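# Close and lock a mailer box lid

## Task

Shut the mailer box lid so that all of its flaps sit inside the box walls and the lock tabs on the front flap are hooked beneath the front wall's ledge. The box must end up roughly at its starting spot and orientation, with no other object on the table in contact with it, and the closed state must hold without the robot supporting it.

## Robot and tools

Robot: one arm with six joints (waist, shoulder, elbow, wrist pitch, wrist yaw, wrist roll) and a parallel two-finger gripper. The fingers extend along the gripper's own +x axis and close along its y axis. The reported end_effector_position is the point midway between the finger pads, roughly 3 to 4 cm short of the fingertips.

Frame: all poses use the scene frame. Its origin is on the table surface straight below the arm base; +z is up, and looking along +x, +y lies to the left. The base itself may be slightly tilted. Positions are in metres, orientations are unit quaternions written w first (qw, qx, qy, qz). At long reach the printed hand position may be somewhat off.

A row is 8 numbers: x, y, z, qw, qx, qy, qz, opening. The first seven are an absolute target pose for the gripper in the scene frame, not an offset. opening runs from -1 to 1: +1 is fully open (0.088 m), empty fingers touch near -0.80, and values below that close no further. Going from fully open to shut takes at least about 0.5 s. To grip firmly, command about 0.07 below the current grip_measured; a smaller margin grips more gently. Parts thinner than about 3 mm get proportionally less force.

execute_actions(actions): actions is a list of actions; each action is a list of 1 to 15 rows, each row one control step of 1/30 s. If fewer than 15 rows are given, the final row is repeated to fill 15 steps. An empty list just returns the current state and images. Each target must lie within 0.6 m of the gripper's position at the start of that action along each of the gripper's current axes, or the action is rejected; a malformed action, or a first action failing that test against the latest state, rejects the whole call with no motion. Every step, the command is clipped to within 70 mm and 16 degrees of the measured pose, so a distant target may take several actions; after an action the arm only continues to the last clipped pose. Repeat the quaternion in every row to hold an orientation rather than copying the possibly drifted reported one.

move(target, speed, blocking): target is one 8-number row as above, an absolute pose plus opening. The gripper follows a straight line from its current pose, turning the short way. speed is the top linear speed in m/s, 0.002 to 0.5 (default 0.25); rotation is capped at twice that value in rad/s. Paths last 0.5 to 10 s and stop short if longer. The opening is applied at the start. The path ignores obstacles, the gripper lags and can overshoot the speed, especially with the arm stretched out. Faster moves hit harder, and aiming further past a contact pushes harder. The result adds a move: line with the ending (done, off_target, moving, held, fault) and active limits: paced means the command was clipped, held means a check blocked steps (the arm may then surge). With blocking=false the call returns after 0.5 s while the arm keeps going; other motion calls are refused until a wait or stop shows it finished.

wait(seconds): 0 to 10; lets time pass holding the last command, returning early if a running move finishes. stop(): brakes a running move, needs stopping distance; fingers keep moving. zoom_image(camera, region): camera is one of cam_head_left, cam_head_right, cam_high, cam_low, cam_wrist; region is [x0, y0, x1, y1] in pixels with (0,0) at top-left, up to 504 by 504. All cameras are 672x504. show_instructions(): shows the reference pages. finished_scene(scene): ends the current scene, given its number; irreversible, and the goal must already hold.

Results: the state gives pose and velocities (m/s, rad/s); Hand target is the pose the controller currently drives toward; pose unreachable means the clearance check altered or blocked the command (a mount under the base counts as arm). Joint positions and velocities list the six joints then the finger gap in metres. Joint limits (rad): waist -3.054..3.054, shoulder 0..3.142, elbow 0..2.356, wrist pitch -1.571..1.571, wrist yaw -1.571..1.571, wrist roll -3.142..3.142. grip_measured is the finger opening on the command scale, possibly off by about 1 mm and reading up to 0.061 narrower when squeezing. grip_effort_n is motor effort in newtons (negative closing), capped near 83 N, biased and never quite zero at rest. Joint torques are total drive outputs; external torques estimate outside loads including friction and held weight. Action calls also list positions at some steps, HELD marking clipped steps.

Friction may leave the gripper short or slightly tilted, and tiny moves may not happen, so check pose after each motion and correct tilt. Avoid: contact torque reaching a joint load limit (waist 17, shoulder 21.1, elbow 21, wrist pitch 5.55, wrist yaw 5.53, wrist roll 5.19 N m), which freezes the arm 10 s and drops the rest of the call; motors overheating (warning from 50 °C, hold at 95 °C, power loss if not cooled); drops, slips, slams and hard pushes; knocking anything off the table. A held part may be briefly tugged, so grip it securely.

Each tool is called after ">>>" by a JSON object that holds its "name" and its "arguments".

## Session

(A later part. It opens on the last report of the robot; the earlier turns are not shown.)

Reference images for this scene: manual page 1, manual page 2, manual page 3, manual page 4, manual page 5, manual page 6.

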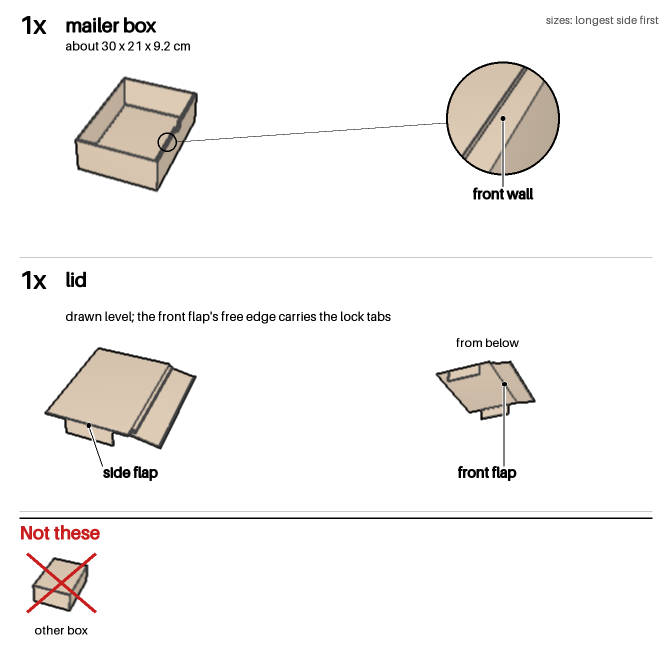

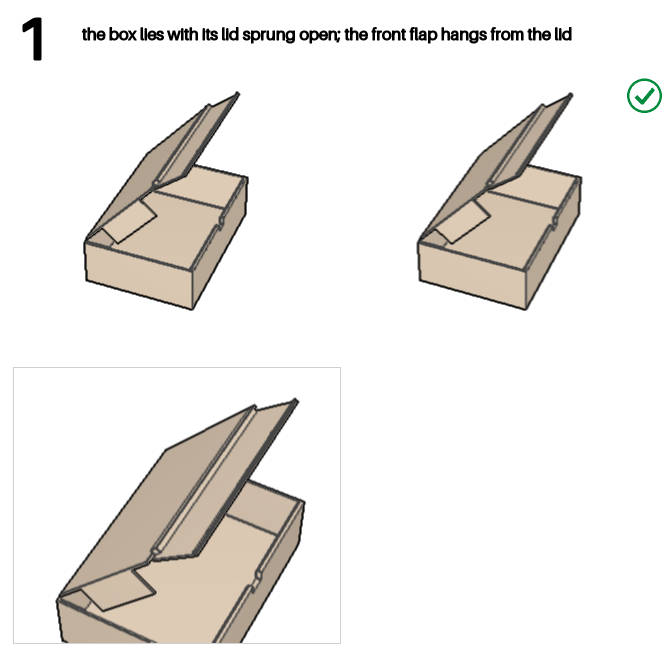

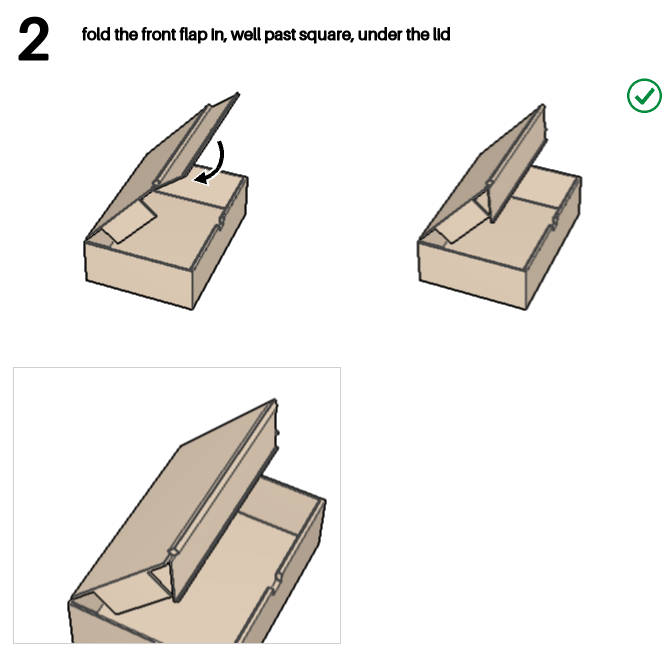

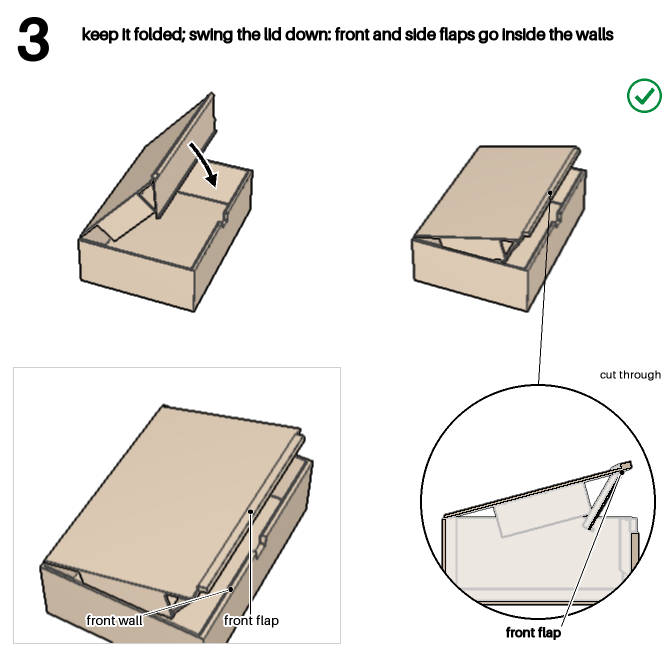

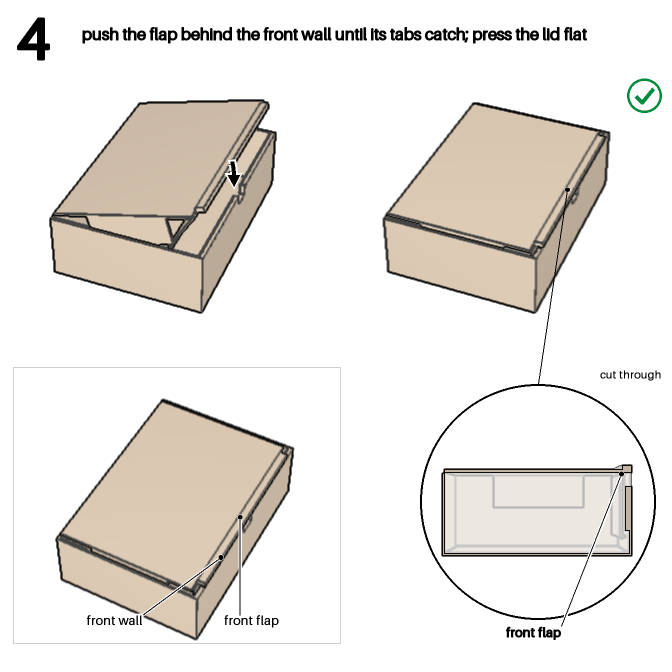

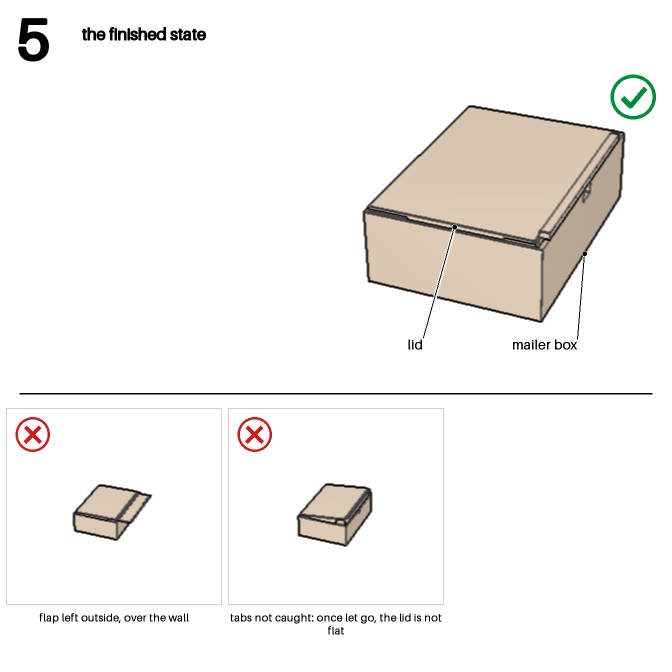

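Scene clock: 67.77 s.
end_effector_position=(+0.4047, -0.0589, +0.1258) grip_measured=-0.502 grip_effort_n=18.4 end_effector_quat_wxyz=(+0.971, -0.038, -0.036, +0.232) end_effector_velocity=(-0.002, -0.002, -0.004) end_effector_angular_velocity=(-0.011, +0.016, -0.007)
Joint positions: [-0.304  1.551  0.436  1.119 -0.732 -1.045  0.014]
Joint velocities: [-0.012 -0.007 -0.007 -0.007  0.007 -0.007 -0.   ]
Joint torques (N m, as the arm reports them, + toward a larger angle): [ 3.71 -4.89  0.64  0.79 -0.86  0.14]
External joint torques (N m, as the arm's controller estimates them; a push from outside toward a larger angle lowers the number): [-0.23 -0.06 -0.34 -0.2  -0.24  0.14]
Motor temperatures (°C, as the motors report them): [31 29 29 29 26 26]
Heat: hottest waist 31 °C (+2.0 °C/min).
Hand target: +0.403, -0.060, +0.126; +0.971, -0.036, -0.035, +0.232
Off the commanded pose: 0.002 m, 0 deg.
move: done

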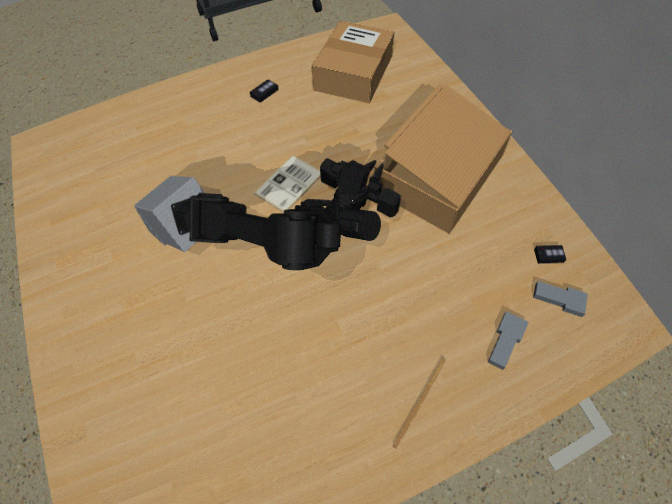

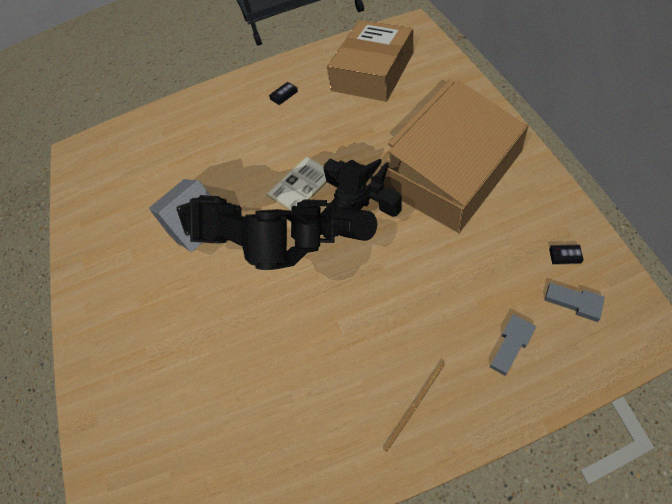

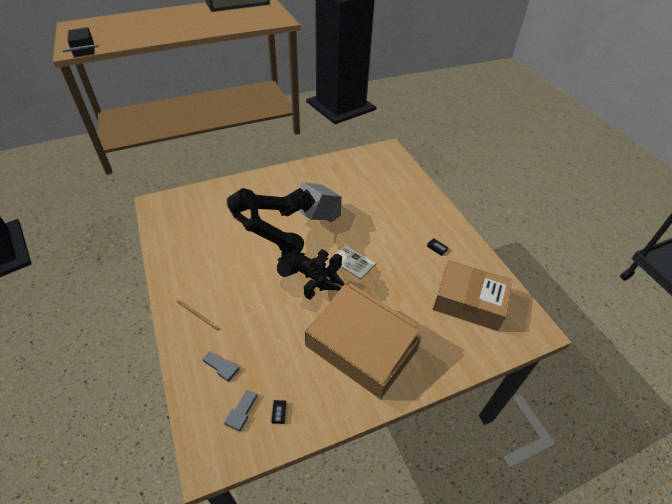

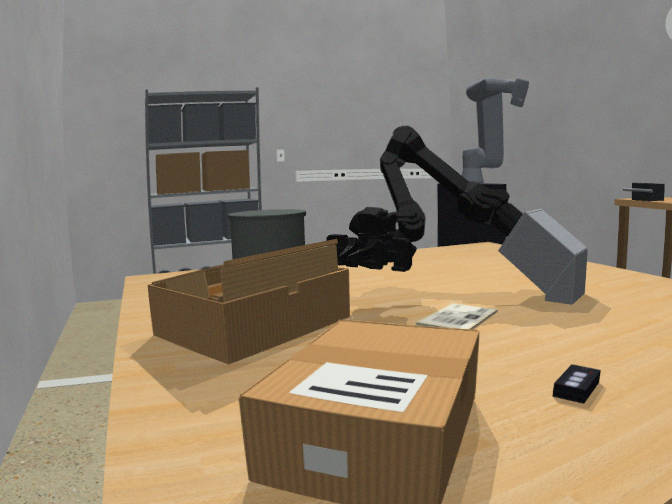

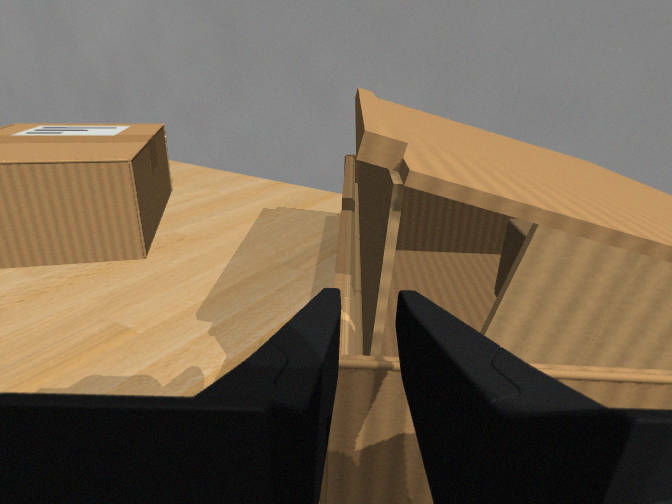

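>>> {"name": "move", "arguments": {"target": [0.403,-0.06,0.22,0.913,-0.080,0.332,0.219,-1]}}

>>> {"name": "move", "arguments": {"target": [0.56,-0.012,0.205,0.913,-0.080,0.332,0.219,-1], "speed": 0.15}}

>>> {"name": "move", "arguments": {"target": [0.56,-0.012,0.125,0.913,-0.080,0.332,0.219,-1], "speed": 0.03}}

>>> {"name": "move", "arguments": {"target": [0.56,-0.012,0.18,0.913,-0.080,0.332,0.219,-1], "speed": 0.08}}

>>> {"name": "zoom_image", "arguments": {"camera": "cam_low", "region": [120,190,400,380]}}

Scene clock: 77.70 s.
end_effector_position=(+0.4019, -0.0600, +0.2199) grip_measured=-0.800 grip_effort_n=-83.5 end_effector_quat_wxyz=(+0.915, -0.081, +0.329, +0.221) end_effector_velocity=(+0.003, -0.001, +0.004) end_effector_angular_velocity=(+0.013, +0.004, -0.016)
Joint positions: [ 0.413  1.15   0.806 -0.137  0.572 -0.82   0.   ]
Joint velocities: [ 0.007  0.007  0.017 -0.007  0.007  0.022  0.   ]
Joint torques (N m, as the arm reports them, + toward a larger angle): [ 4.01 -1.25  5.81  0.76 -0.2   0.15]
External joint torques (N m, as the arm's controller estimates them; a push from outside toward a larger angle lowers the number): [ 0.18  0.8   1.63 -0.19  0.21  0.14]
Motor temperatures (°C, as the motors report them): [31 30 29 29 26 26]
Heat: hottest waist 31 °C (+2.0 °C/min).
Hand target: +0.403, -0.060, +0.220; +0.914, -0.081, +0.332, +0.220
Off the commanded pose: 0.001 m, 0 deg.
move: done

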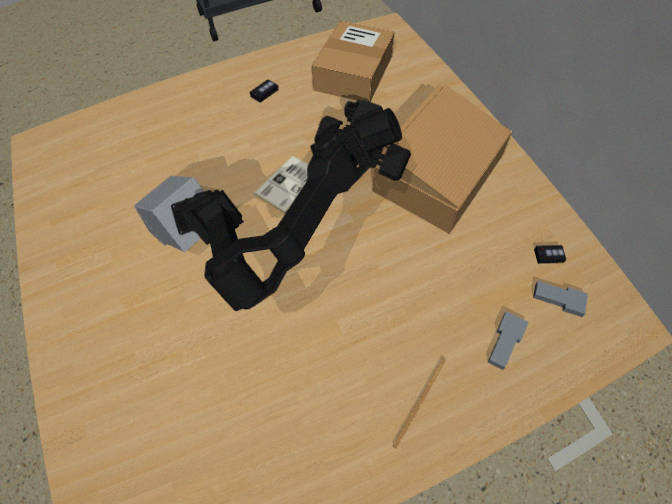

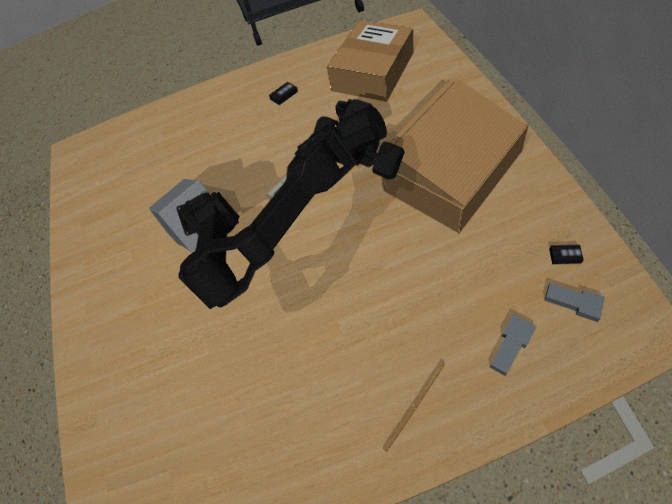

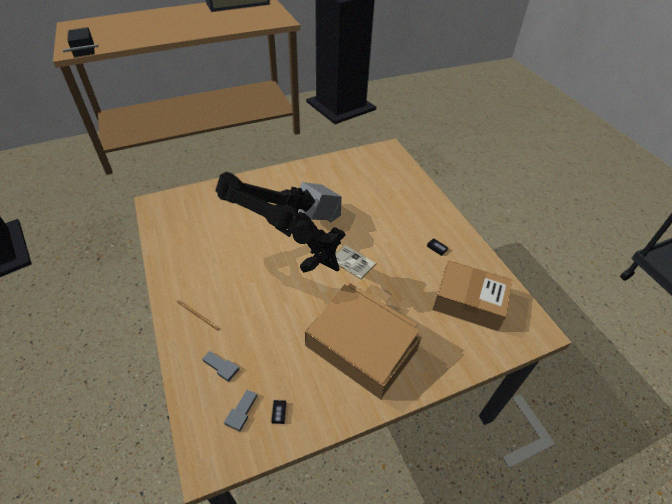

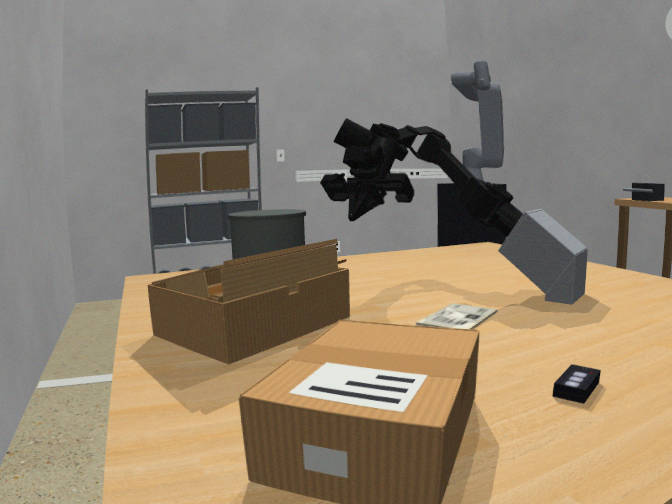

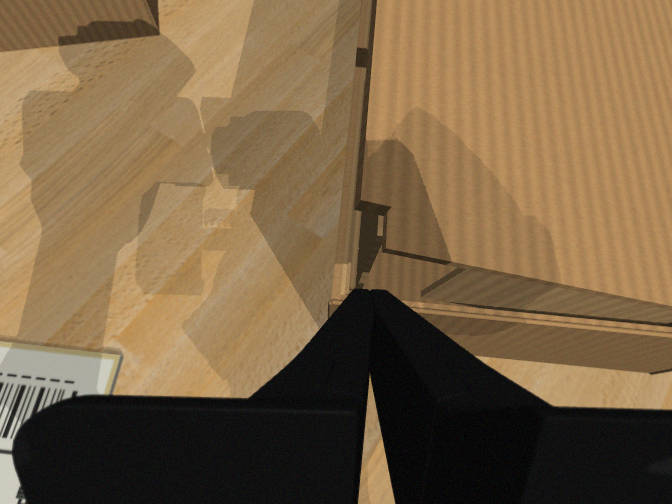

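Scene clock: 79.40 s.
end_effector_position=(+0.5588, -0.0142, +0.2082) grip_measured=-0.800 grip_effort_n=-83.5 end_effector_quat_wxyz=(+0.916, -0.078, +0.330, +0.216) end_effector_velocity=(+0.001, +0.000, -0.003) end_effector_angular_velocity=(-0.013, +0.007, +0.006)
Joint positions: [ 0.333  1.775  1.406 -0.085  0.507 -0.855  0.   ]
Joint velocities: [-0.002  0.007  0.007 -0.007  0.007 -0.007  0.   ]
Joint torques (N m, as the arm reports them, + toward a larger angle): [ 7.58 -3.43  5.67  0.74 -0.62 -0.12]
External joint torques (N m, as the arm's controller estimates them; a push from outside toward a larger angle lowers the number): [-0.12  1.74  1.61 -0.17 -0.19 -0.13]
Motor temperatures (°C, as the motors report them): [31 30 29 29 26 26]
Heat: hottest waist 31 °C (+2.0 °C/min).
Hand target: +0.560, -0.012, +0.205; +0.914, -0.080, +0.332, +0.219
Off the commanded pose: 0.004 m, 1 deg.
move: done

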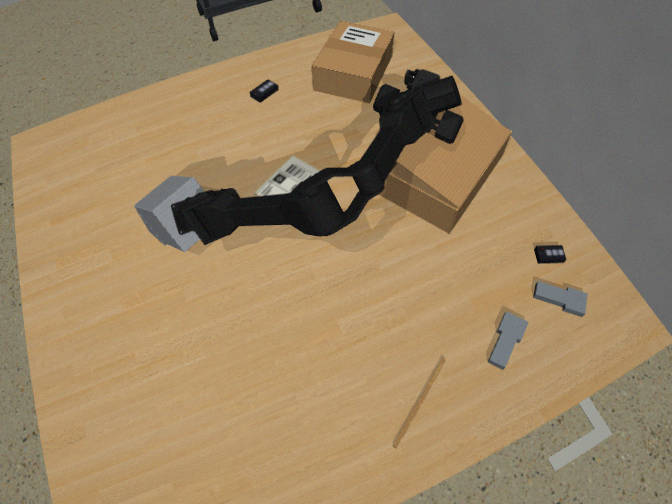

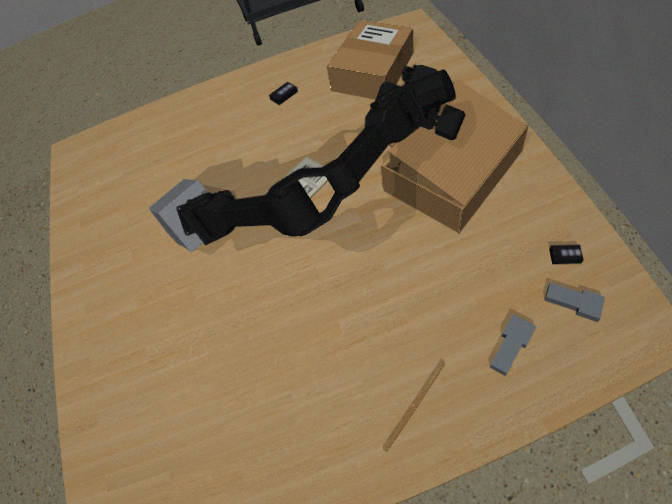

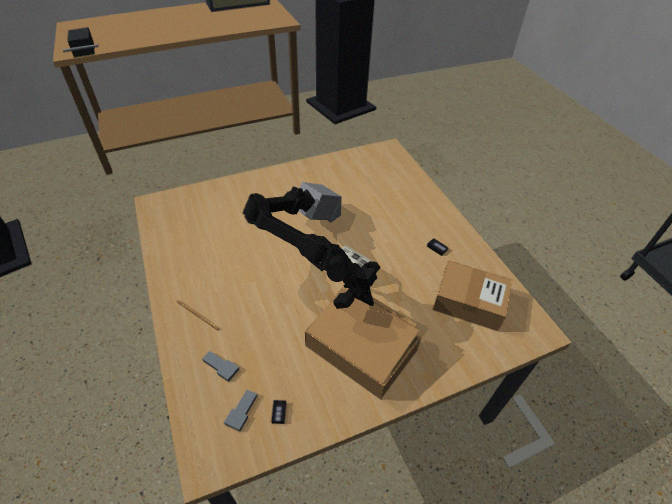

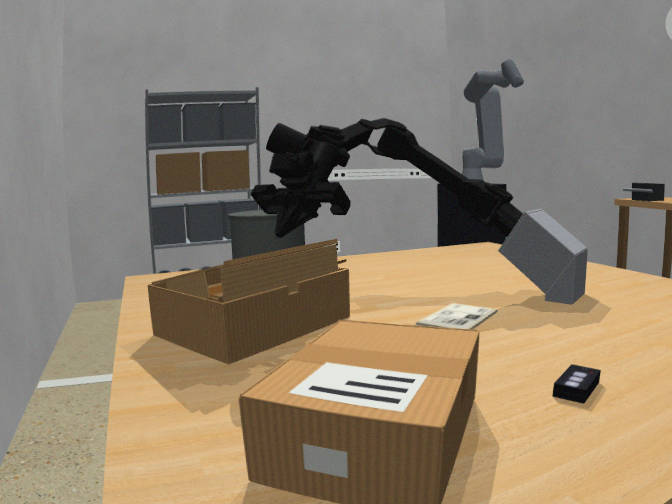

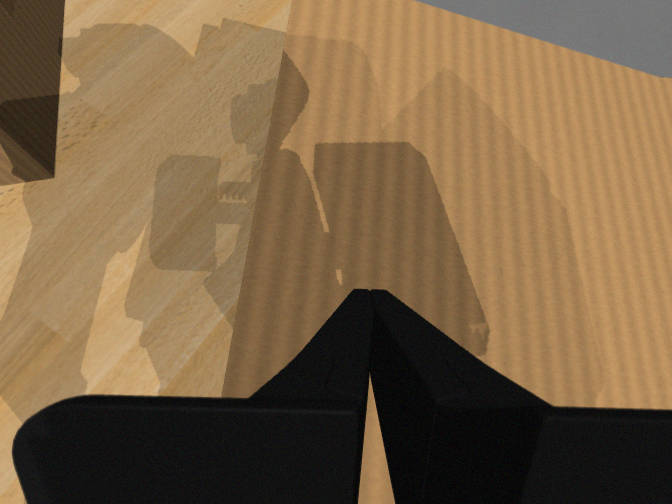

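Scene clock: 82.40 s.
end_effector_position=(+0.5640, -0.0166, +0.1390) grip_measured=-0.800 grip_effort_n=-83.5 end_effector_quat_wxyz=(+0.920, -0.076, +0.321, +0.214) end_effector_velocity=(-0.003, +0.001, -0.007) end_effector_angular_velocity=(-0.016, +0.008, +0.024)
Joint positions: [ 0.179  1.833  1.31   0.118  0.353 -0.932  0.   ]
Joint velocities: [-0.012  0.002 -0.007 -0.007 -0.007 -0.022  0.   ]
Joint torques (N m, as the arm reports them, + toward a larger angle): [ 6.84 -3.61  3.17  1.03 -0.49 -0.16]
External joint torques (N m, as the arm's controller estimates them; a push from outside toward a larger angle lowers the number): [-0.91  2.48 -0.57  0.15 -0.03 -0.16]
Motor temperatures (°C, as the motors report them): [32 30 29 29 26 26]
Heat: hottest waist 32 °C (+3.0 °C/min).
Hand target: +0.560, -0.012, +0.125; +0.914, -0.080, +0.332, +0.219
Off the commanded pose: 0.015 m, 2 deg.
move: off_target

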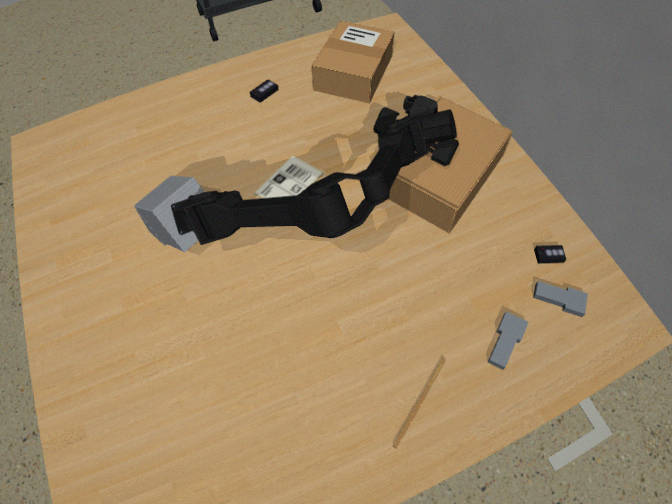

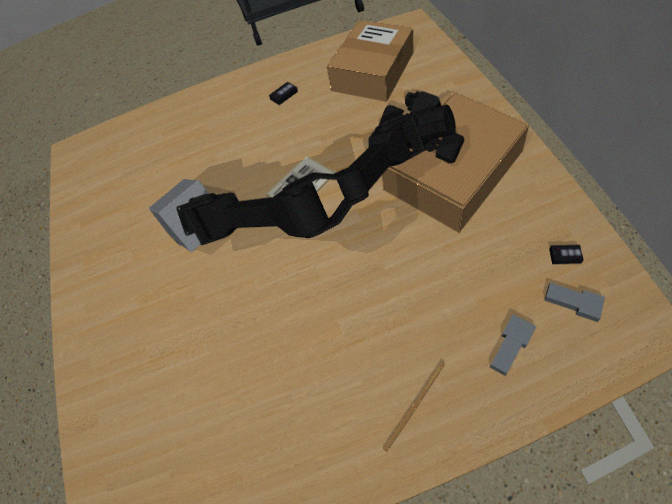

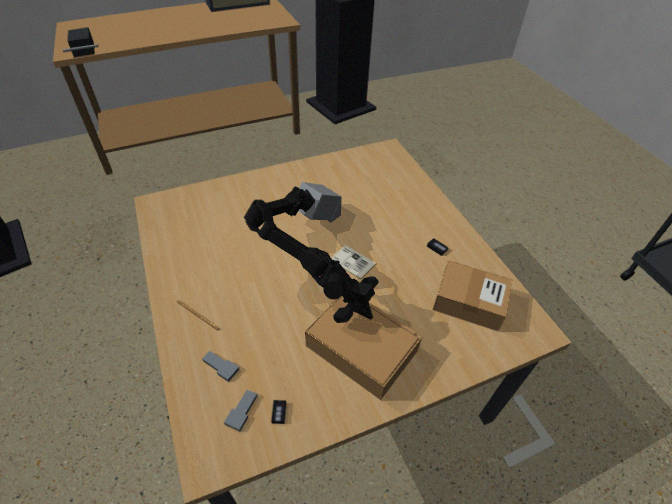

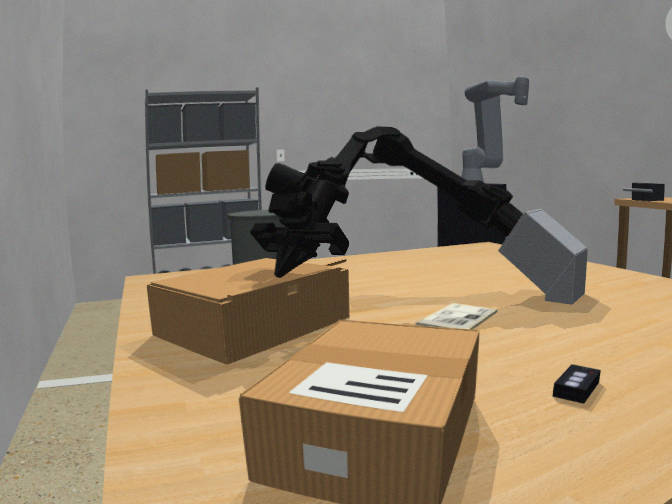

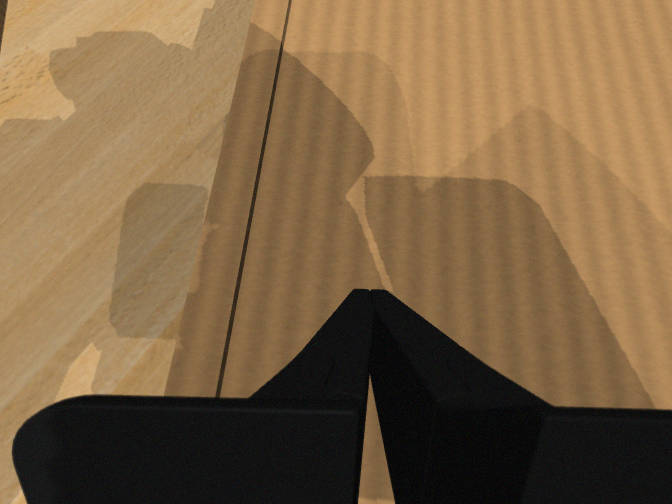

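Scene clock: 83.30 s.
end_effector_position=(+0.5586, -0.0077, +0.1774) grip_measured=-0.800 grip_effort_n=-83.5 end_effector_quat_wxyz=(+0.913, -0.082, +0.332, +0.225) end_effector_velocity=(-0.002, -0.001, -0.002) end_effector_angular_velocity=(-0.002, +0.012, -0.004)
Joint positions: [ 0.275  1.805  1.361 -0.013  0.449 -0.89   0.   ]
Joint velocities: [-0.002 -0.002 -0.002 -0.007  0.007  0.007  0.   ]
Joint torques (N m, as the arm reports them, + toward a larger angle): [ 8.19 -5.39  5.68  0.74 -0.26  0.17]
External joint torques (N m, as the arm's controller estimates them; a push from outside toward a larger angle lowers the number): [ 0.3   0.17  1.7  -0.16  0.19  0.16]
Motor temperatures (°C, as the motors report them): [32 30 29 29 26 26]
Heat: hottest waist 32 °C (+3.0 °C/min).
Hand target: +0.560, -0.012, +0.180; +0.914, -0.080, +0.332, +0.219
Off the commanded pose: 0.005 m, 1 deg.
move: done

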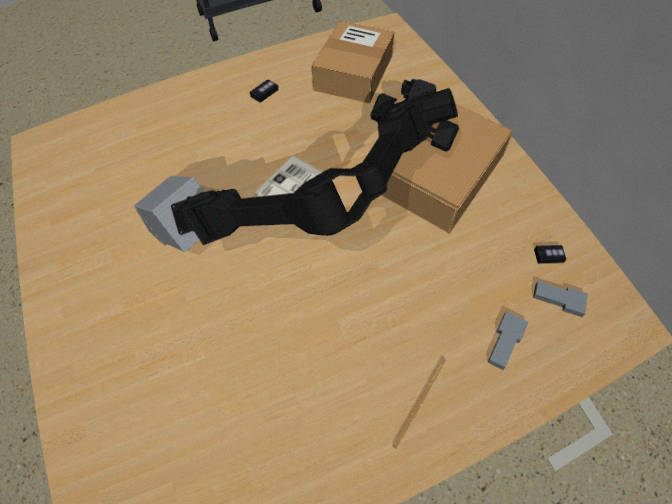

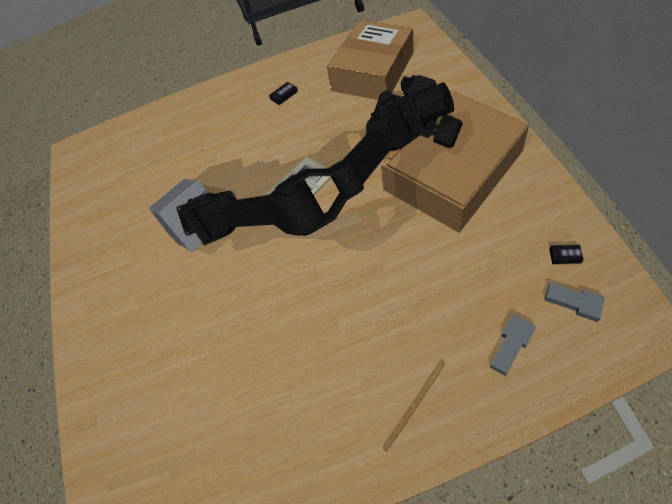

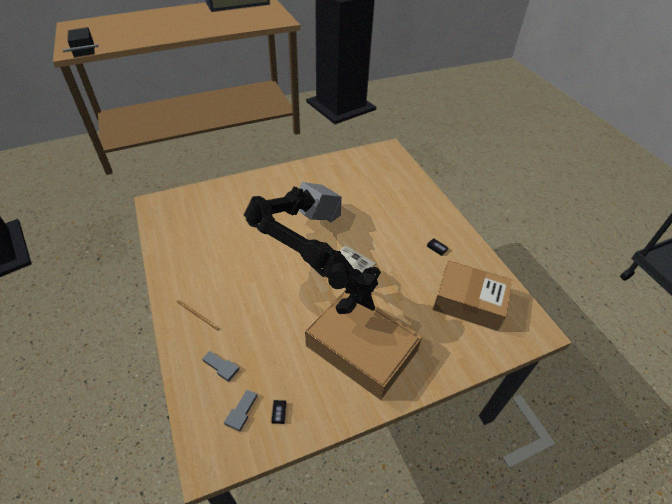

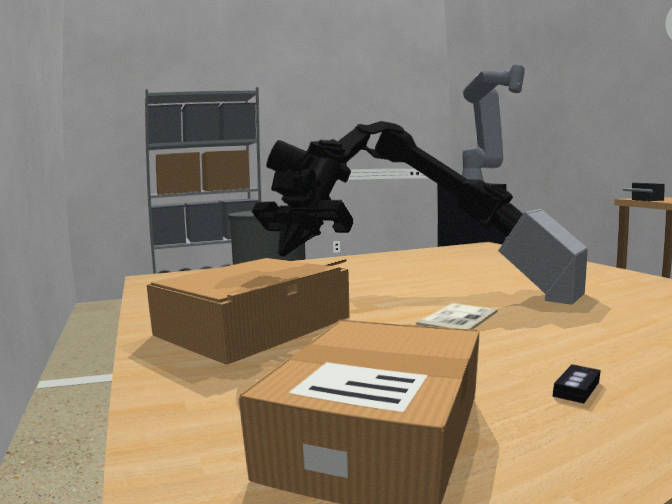

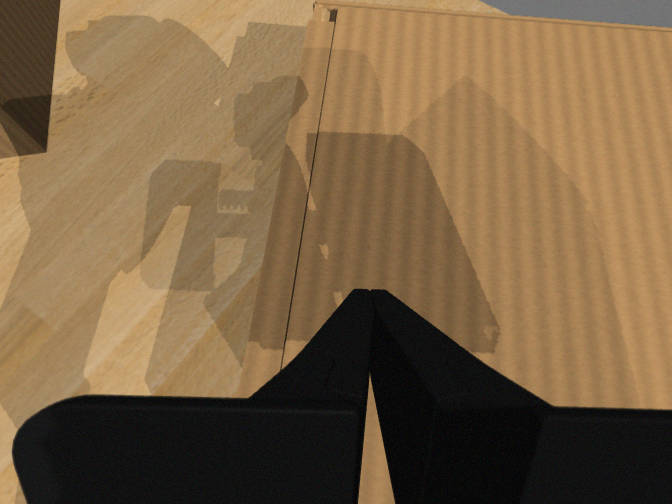

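Region (120, 190, 400, 380) of cam_low's 672x504 image, scaled by 1.800, with more detail than that image has; it fills the top 342 rows of this view, and the rest is white.

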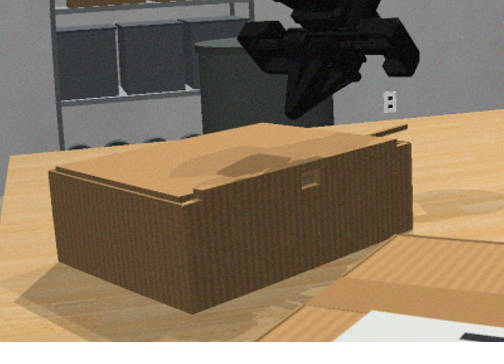

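>>> {"name": "finished_scene", "arguments": {"scene": 2}}

The scene is finished: the task was done.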